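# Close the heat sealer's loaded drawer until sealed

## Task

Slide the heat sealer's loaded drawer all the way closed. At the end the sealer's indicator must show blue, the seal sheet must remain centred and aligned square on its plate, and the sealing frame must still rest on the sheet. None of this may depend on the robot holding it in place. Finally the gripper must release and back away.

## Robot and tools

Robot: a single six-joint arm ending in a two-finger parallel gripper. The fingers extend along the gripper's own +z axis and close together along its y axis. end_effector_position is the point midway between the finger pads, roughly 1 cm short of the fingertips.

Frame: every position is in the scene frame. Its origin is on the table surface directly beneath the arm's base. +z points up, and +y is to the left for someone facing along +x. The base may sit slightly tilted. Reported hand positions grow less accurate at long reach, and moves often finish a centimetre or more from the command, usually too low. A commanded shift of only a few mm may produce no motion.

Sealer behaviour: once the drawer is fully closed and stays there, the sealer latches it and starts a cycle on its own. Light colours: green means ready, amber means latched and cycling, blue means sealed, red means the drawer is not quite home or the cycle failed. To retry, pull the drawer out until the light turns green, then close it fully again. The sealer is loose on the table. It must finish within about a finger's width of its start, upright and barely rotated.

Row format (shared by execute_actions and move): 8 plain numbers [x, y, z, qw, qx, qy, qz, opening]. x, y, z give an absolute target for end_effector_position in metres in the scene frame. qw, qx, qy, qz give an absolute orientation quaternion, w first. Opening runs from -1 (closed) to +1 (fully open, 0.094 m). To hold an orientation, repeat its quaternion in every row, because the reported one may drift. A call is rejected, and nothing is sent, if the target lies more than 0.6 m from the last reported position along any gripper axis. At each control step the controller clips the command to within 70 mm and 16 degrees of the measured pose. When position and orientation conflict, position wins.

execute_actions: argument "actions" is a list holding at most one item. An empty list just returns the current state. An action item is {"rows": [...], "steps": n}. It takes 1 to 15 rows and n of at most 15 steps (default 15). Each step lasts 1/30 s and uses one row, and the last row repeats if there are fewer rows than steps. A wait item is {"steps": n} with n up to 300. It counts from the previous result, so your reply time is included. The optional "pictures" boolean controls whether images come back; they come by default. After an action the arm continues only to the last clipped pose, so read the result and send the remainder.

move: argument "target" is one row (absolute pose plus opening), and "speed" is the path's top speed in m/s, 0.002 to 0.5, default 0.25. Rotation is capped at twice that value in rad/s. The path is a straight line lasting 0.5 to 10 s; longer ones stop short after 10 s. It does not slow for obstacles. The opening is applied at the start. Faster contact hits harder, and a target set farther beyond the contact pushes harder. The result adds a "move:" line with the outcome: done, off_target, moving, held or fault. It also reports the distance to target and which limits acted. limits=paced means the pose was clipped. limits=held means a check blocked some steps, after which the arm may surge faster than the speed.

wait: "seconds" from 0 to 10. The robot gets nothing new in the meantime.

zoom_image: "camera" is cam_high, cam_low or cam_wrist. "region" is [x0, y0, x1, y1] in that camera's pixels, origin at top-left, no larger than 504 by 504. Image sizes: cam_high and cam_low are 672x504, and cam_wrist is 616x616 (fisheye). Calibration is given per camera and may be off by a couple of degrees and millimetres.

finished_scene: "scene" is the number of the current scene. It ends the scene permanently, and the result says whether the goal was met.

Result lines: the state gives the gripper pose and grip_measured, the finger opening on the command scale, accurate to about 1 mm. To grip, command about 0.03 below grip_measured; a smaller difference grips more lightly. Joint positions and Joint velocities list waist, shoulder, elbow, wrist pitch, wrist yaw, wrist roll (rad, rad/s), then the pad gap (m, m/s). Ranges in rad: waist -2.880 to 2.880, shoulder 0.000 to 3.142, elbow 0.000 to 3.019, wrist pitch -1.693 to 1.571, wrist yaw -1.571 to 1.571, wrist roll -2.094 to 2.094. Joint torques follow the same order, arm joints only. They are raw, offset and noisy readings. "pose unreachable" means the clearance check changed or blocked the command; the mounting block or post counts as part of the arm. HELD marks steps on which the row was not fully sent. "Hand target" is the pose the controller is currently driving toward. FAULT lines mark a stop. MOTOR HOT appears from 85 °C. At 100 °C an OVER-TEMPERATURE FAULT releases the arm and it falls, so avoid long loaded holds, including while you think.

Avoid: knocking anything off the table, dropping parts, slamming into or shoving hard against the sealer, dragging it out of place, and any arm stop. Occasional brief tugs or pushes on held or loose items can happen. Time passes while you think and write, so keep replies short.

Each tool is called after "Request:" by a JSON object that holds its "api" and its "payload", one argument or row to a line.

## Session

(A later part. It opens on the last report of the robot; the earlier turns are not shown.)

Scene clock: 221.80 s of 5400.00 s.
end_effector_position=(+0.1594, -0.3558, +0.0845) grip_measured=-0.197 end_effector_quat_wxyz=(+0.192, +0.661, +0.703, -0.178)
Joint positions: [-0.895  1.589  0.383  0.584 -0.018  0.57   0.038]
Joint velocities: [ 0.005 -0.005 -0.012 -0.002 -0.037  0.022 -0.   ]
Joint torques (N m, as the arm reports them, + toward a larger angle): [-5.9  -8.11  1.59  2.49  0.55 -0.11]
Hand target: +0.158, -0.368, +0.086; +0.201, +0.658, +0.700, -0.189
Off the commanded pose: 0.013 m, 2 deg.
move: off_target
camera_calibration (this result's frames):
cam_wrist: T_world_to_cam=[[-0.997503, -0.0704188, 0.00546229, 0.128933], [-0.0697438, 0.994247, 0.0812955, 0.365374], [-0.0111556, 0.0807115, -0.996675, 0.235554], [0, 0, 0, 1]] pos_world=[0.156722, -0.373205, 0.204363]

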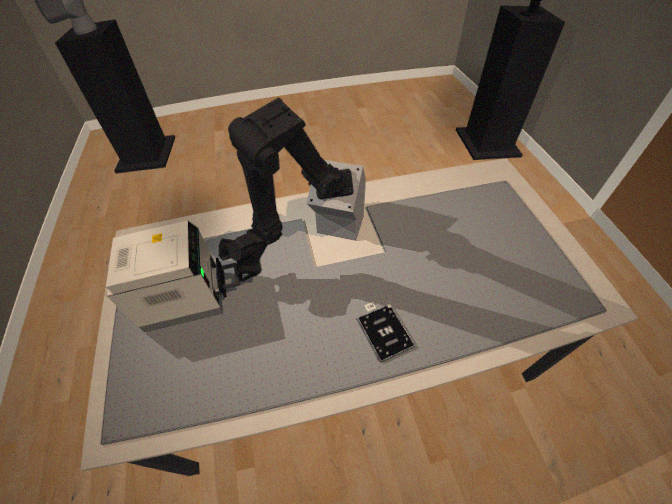

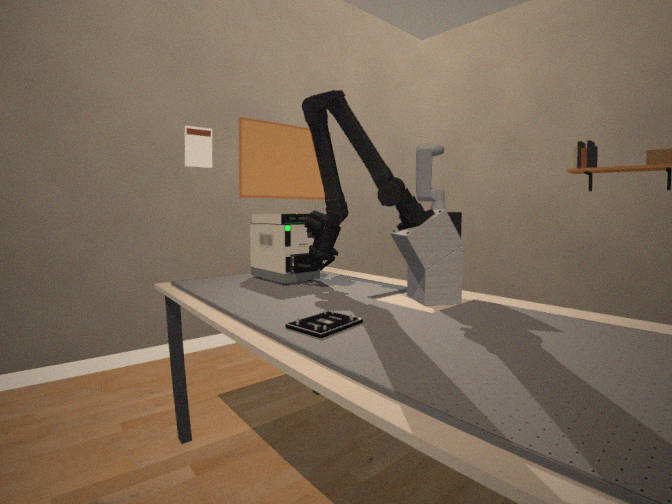

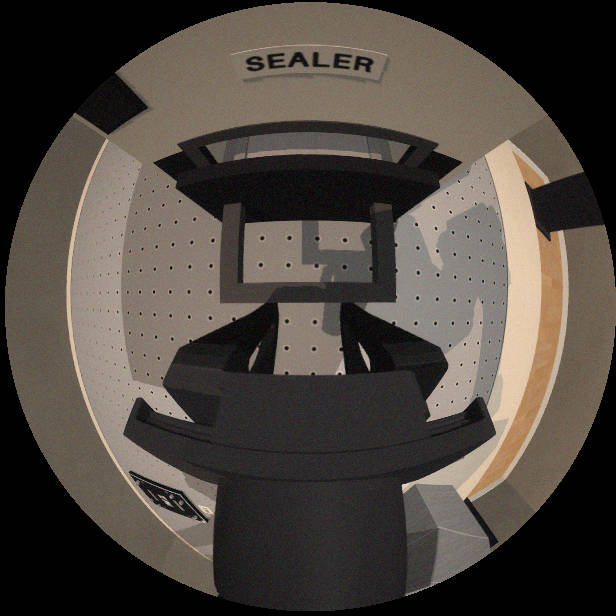

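Request:
{"api": "move", "payload": {
  "target": [0.159, -0.390, 0.086, 0.2251, 0.6517, 0.6927, -0.2117, -0.2],
  "speed": 0.015
}}

Scene clock: 235.00 s of 5400.00 s.
end_effector_position=(+0.1610, -0.3747, +0.0832) grip_measured=-0.197 end_effector_quat_wxyz=(+0.214, +0.656, +0.697, -0.198)
Joint positions: [-0.902  1.632  0.407  0.654  0.009  0.566  0.038]
Joint velocities: [ 0.005 -0.005 -0.012 -0.002  0.022  0.051 -0.   ]
Joint torques (N m, as the arm reports them, + toward a larger angle): [-6.54 -8.36  1.86  2.72  0.66 -0.13]
Hand target: +0.159, -0.390, +0.086; +0.225, +0.652, +0.693, -0.212
Off the commanded pose: 0.016 m, 2 deg.
move: off_target
camera_calibration (this result's frames):
cam_wrist: T_world_to_cam=[[-0.997534, -0.0699516, 0.00577185, 0.129394], [-0.069827, 0.997368, 0.019517, 0.390757], [-0.0071219, 0.0190659, -0.999793, 0.212324], [0, 0, 0, 1]] pos_world=[0.157872, -0.384726, 0.203907]

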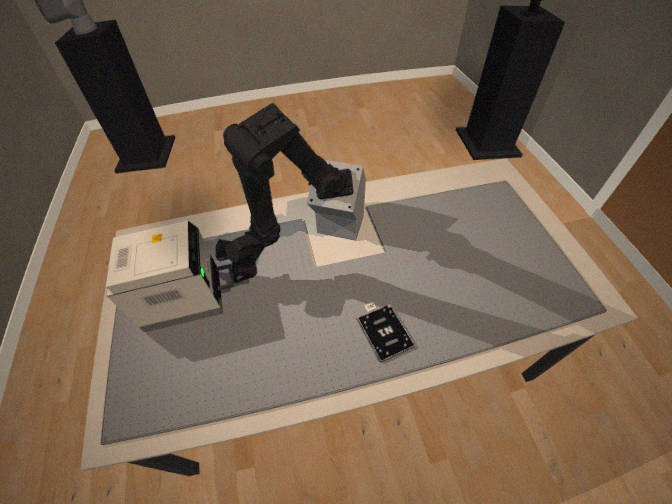

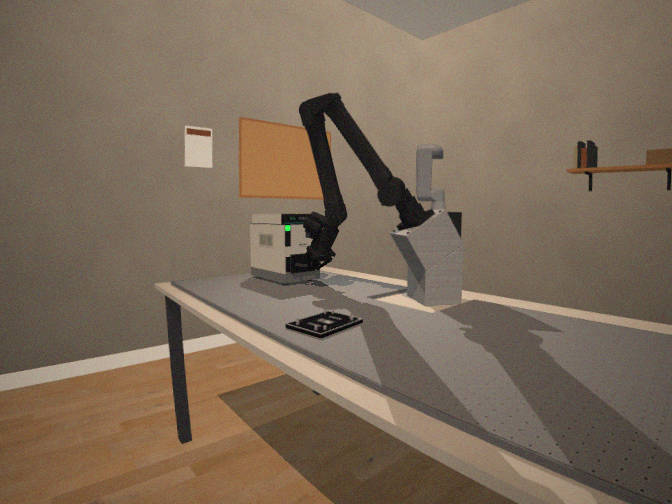

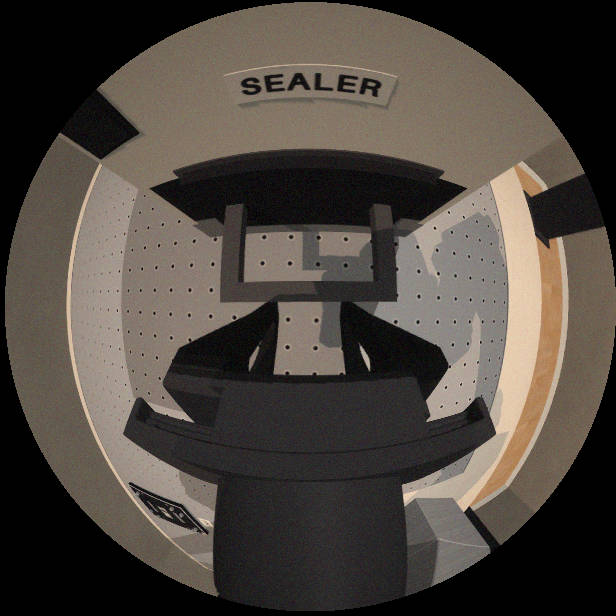

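Request:
{"api": "move", "payload": {
  "target": [0.160, -0.400, 0.086, 0.2251, 0.6517, 0.6927, -0.2117, -0.2],
  "speed": 0.012
}}

Request:
{"api": "zoom_image", "payload": {
  "camera": "cam_low",
  "region": [240, 200, 360, 290]
}}

Scene clock: 241.73 s of 5400.00 s.
end_effector_position=(+0.1606, -0.3757, +0.0813) grip_measured=-0.197 end_effector_quat_wxyz=(+0.211, +0.656, +0.698, -0.195)
Joint positions: [-0.906  1.636  0.414  0.645 -0.002  0.563  0.038]
Joint velocities: [-0.005 -0.015  0.007 -0.012  0.007  0.007  0.   ]
Joint torques (N m, as the arm reports them, + toward a larger angle): [-7.18 -8.77  3.41  2.07  0.64 -0.19]
Hand target: +0.160, -0.399, +0.087; +0.225, +0.652, +0.693, -0.212
Off the commanded pose: 0.025 m, 3 deg.
move: off_target
camera_calibration (this result's frames):
cam_wrist: T_world_to_cam=[[-0.997453, -0.0711977, 0.00433816, 0.128517], [-0.0710444, 0.997058, 0.0287597, 0.391036], [-0.00637302, 0.0283782, -0.999577, 0.213777], [0, 0, 0, 1]] pos_world=[0.157333, -0.386802, 0.201883]

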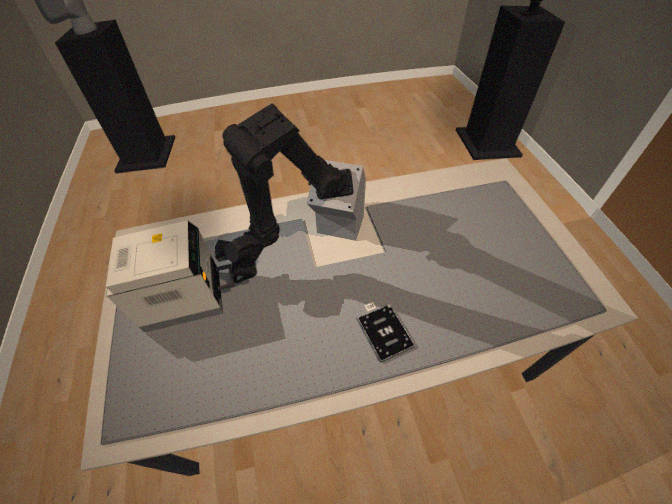

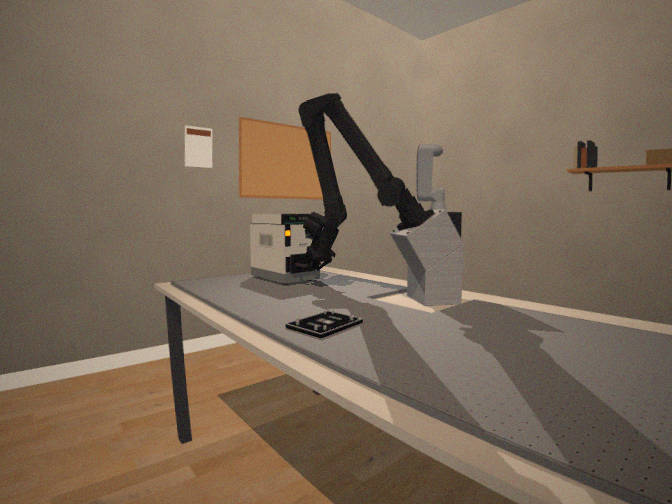

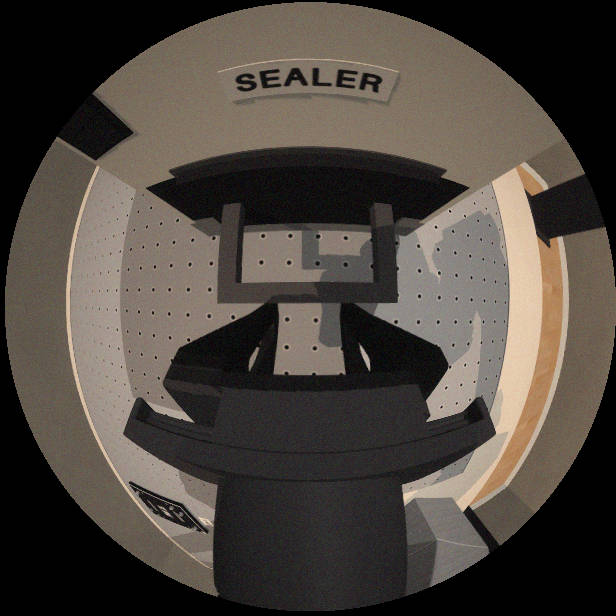

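Region (240, 200, 360, 290) of cam_low's 672x504 image, scaled by 4.200, with more detail than that image has; it fills the top 378 rows of this view, and the rest is white.

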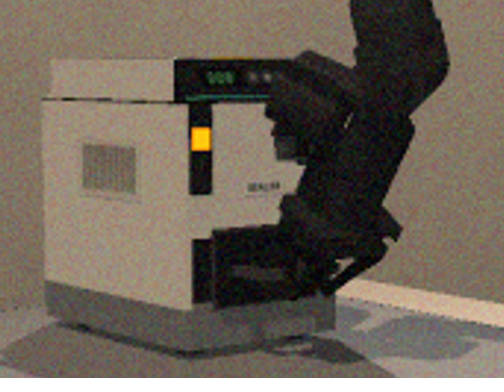

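Request:
{"api": "move", "payload": {
  "target": [0.160, -0.325, 0.088, 0.1885, 0.6618, 0.7036, -0.1773, -0.2],
  "speed": 0.06
}}

Request:
{"api": "move", "payload": {
  "target": [0.25, -0.22, 0.25, 0.1885, 0.6618, 0.7036, -0.1773, -0.2],
  "speed": 0.2
}}

Scene clock: 257.70 s of 5400.00 s.
end_effector_position=(+0.1549, -0.3278, +0.0864) grip_measured=-0.197 end_effector_quat_wxyz=(+0.186, +0.662, +0.703, -0.181)
Joint positions: [-0.853  1.577  0.318  0.626  0.022  0.591  0.038]
Joint velocities: [ 0.005 -0.005  0.007 -0.007  0.022  0.125  0.   ]
Joint torques (N m, as the arm reports them, + toward a larger angle): [-2.62 -9.36 -0.74  1.19  0.46  0.1 ]
Hand target: +0.159, -0.325, +0.088; +0.189, +0.662, +0.703, -0.177
Off the commanded pose: 0.006 m, 0 deg.
move: done
camera_calibration (this result's frames):
cam_wrist: T_world_to_cam=[[-0.997584, -0.0674305, 0.0167179, 0.126401], [-0.0657504, 0.994104, 0.0862181, 0.336002], [-0.0224331, 0.0849106, -0.996136, 0.238147], [0, 0, 0, 1]] pos_world=[0.15353, -0.345719, 0.206144]

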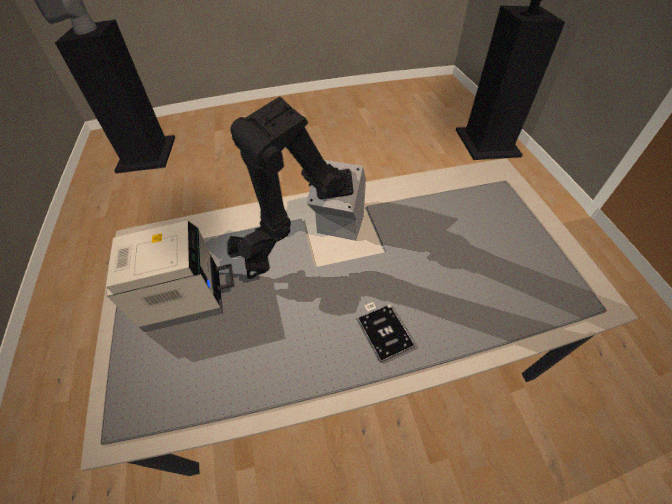

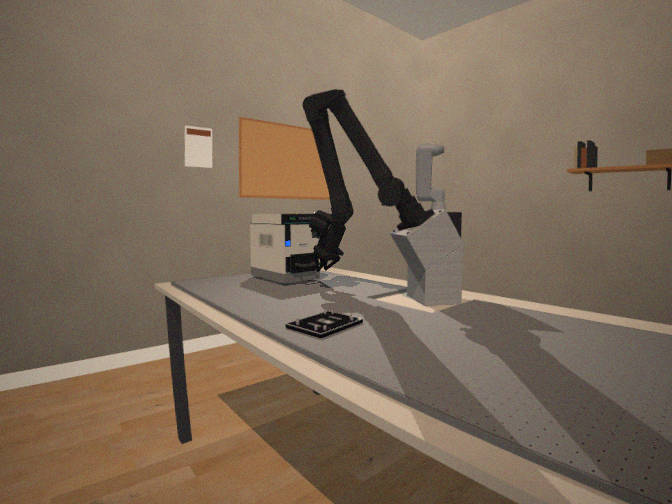

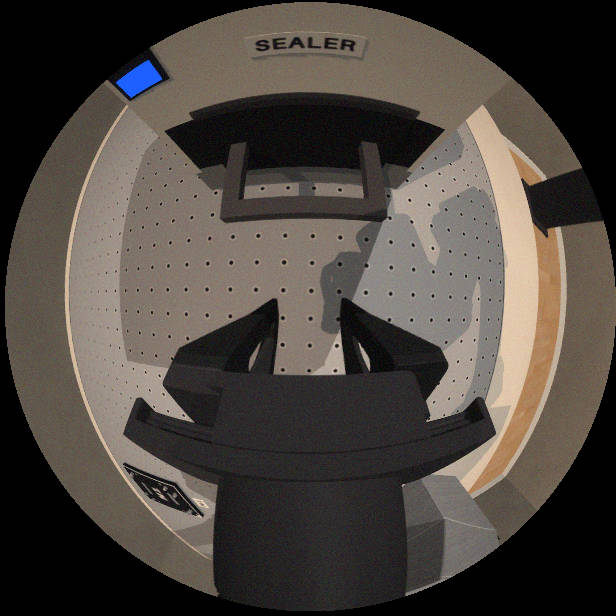

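Scene clock: 259.40 s of 5400.00 s.
end_effector_position=(+0.2336, -0.2156, +0.2383) grip_measured=-0.197 end_effector_quat_wxyz=(+0.175, +0.659, +0.708, -0.183)
Joint positions: [-0.32   0.583  0.302 -0.455  0.441  0.926  0.038]
Joint velocities: [ 0.005 -0.005  0.002 -0.017 -0.095  0.051  0.   ]
Joint torques (N m, as the arm reports them, + toward a larger angle): [-0.24 -4.37 10.55  0.91  0.61  0.09]
Hand target: +0.247, -0.221, +0.248; +0.188, +0.662, +0.704, -0.177
Off the commanded pose: 0.021 m, 2 deg.
move: off_target
camera_calibration (this result's frames):
cam_wrist: T_world_to_cam=[[-0.99663, -0.0729115, 0.037576, 0.20363], [-0.0688037, 0.992509, 0.100956, 0.213344], [-0.0446554, 0.0980305, -0.994181, 0.389321], [0, 0, 0, 1]] pos_world=[0.235008, -0.235064, 0.357866]

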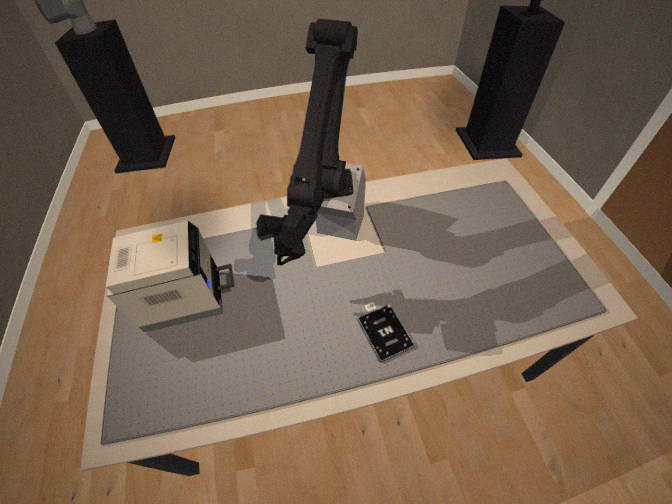

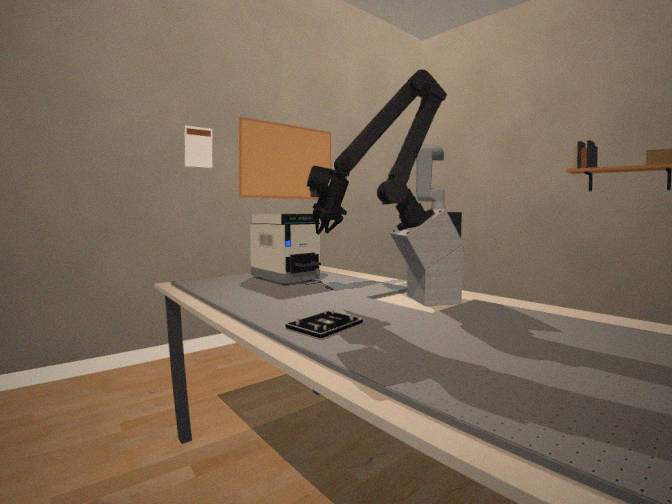

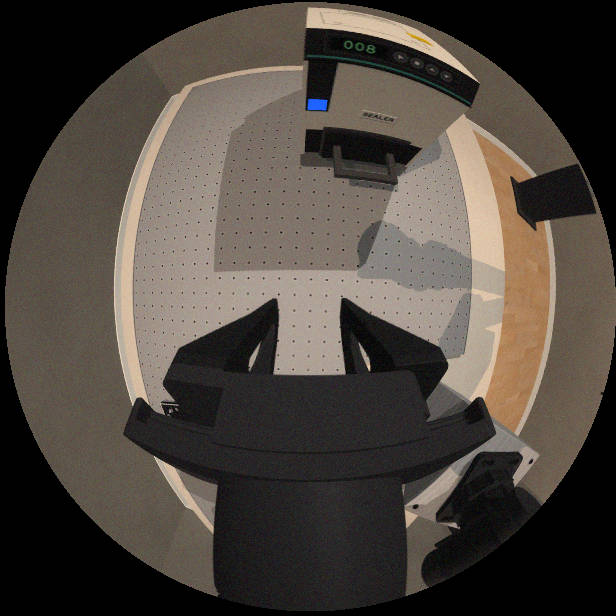

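The light is blue, the sealer shows no visible shift in the camera views, and the arm is clear.

Request:
{"api": "finished_scene", "payload": {
  "scene": 2
}}

The scene is finished: the task was done.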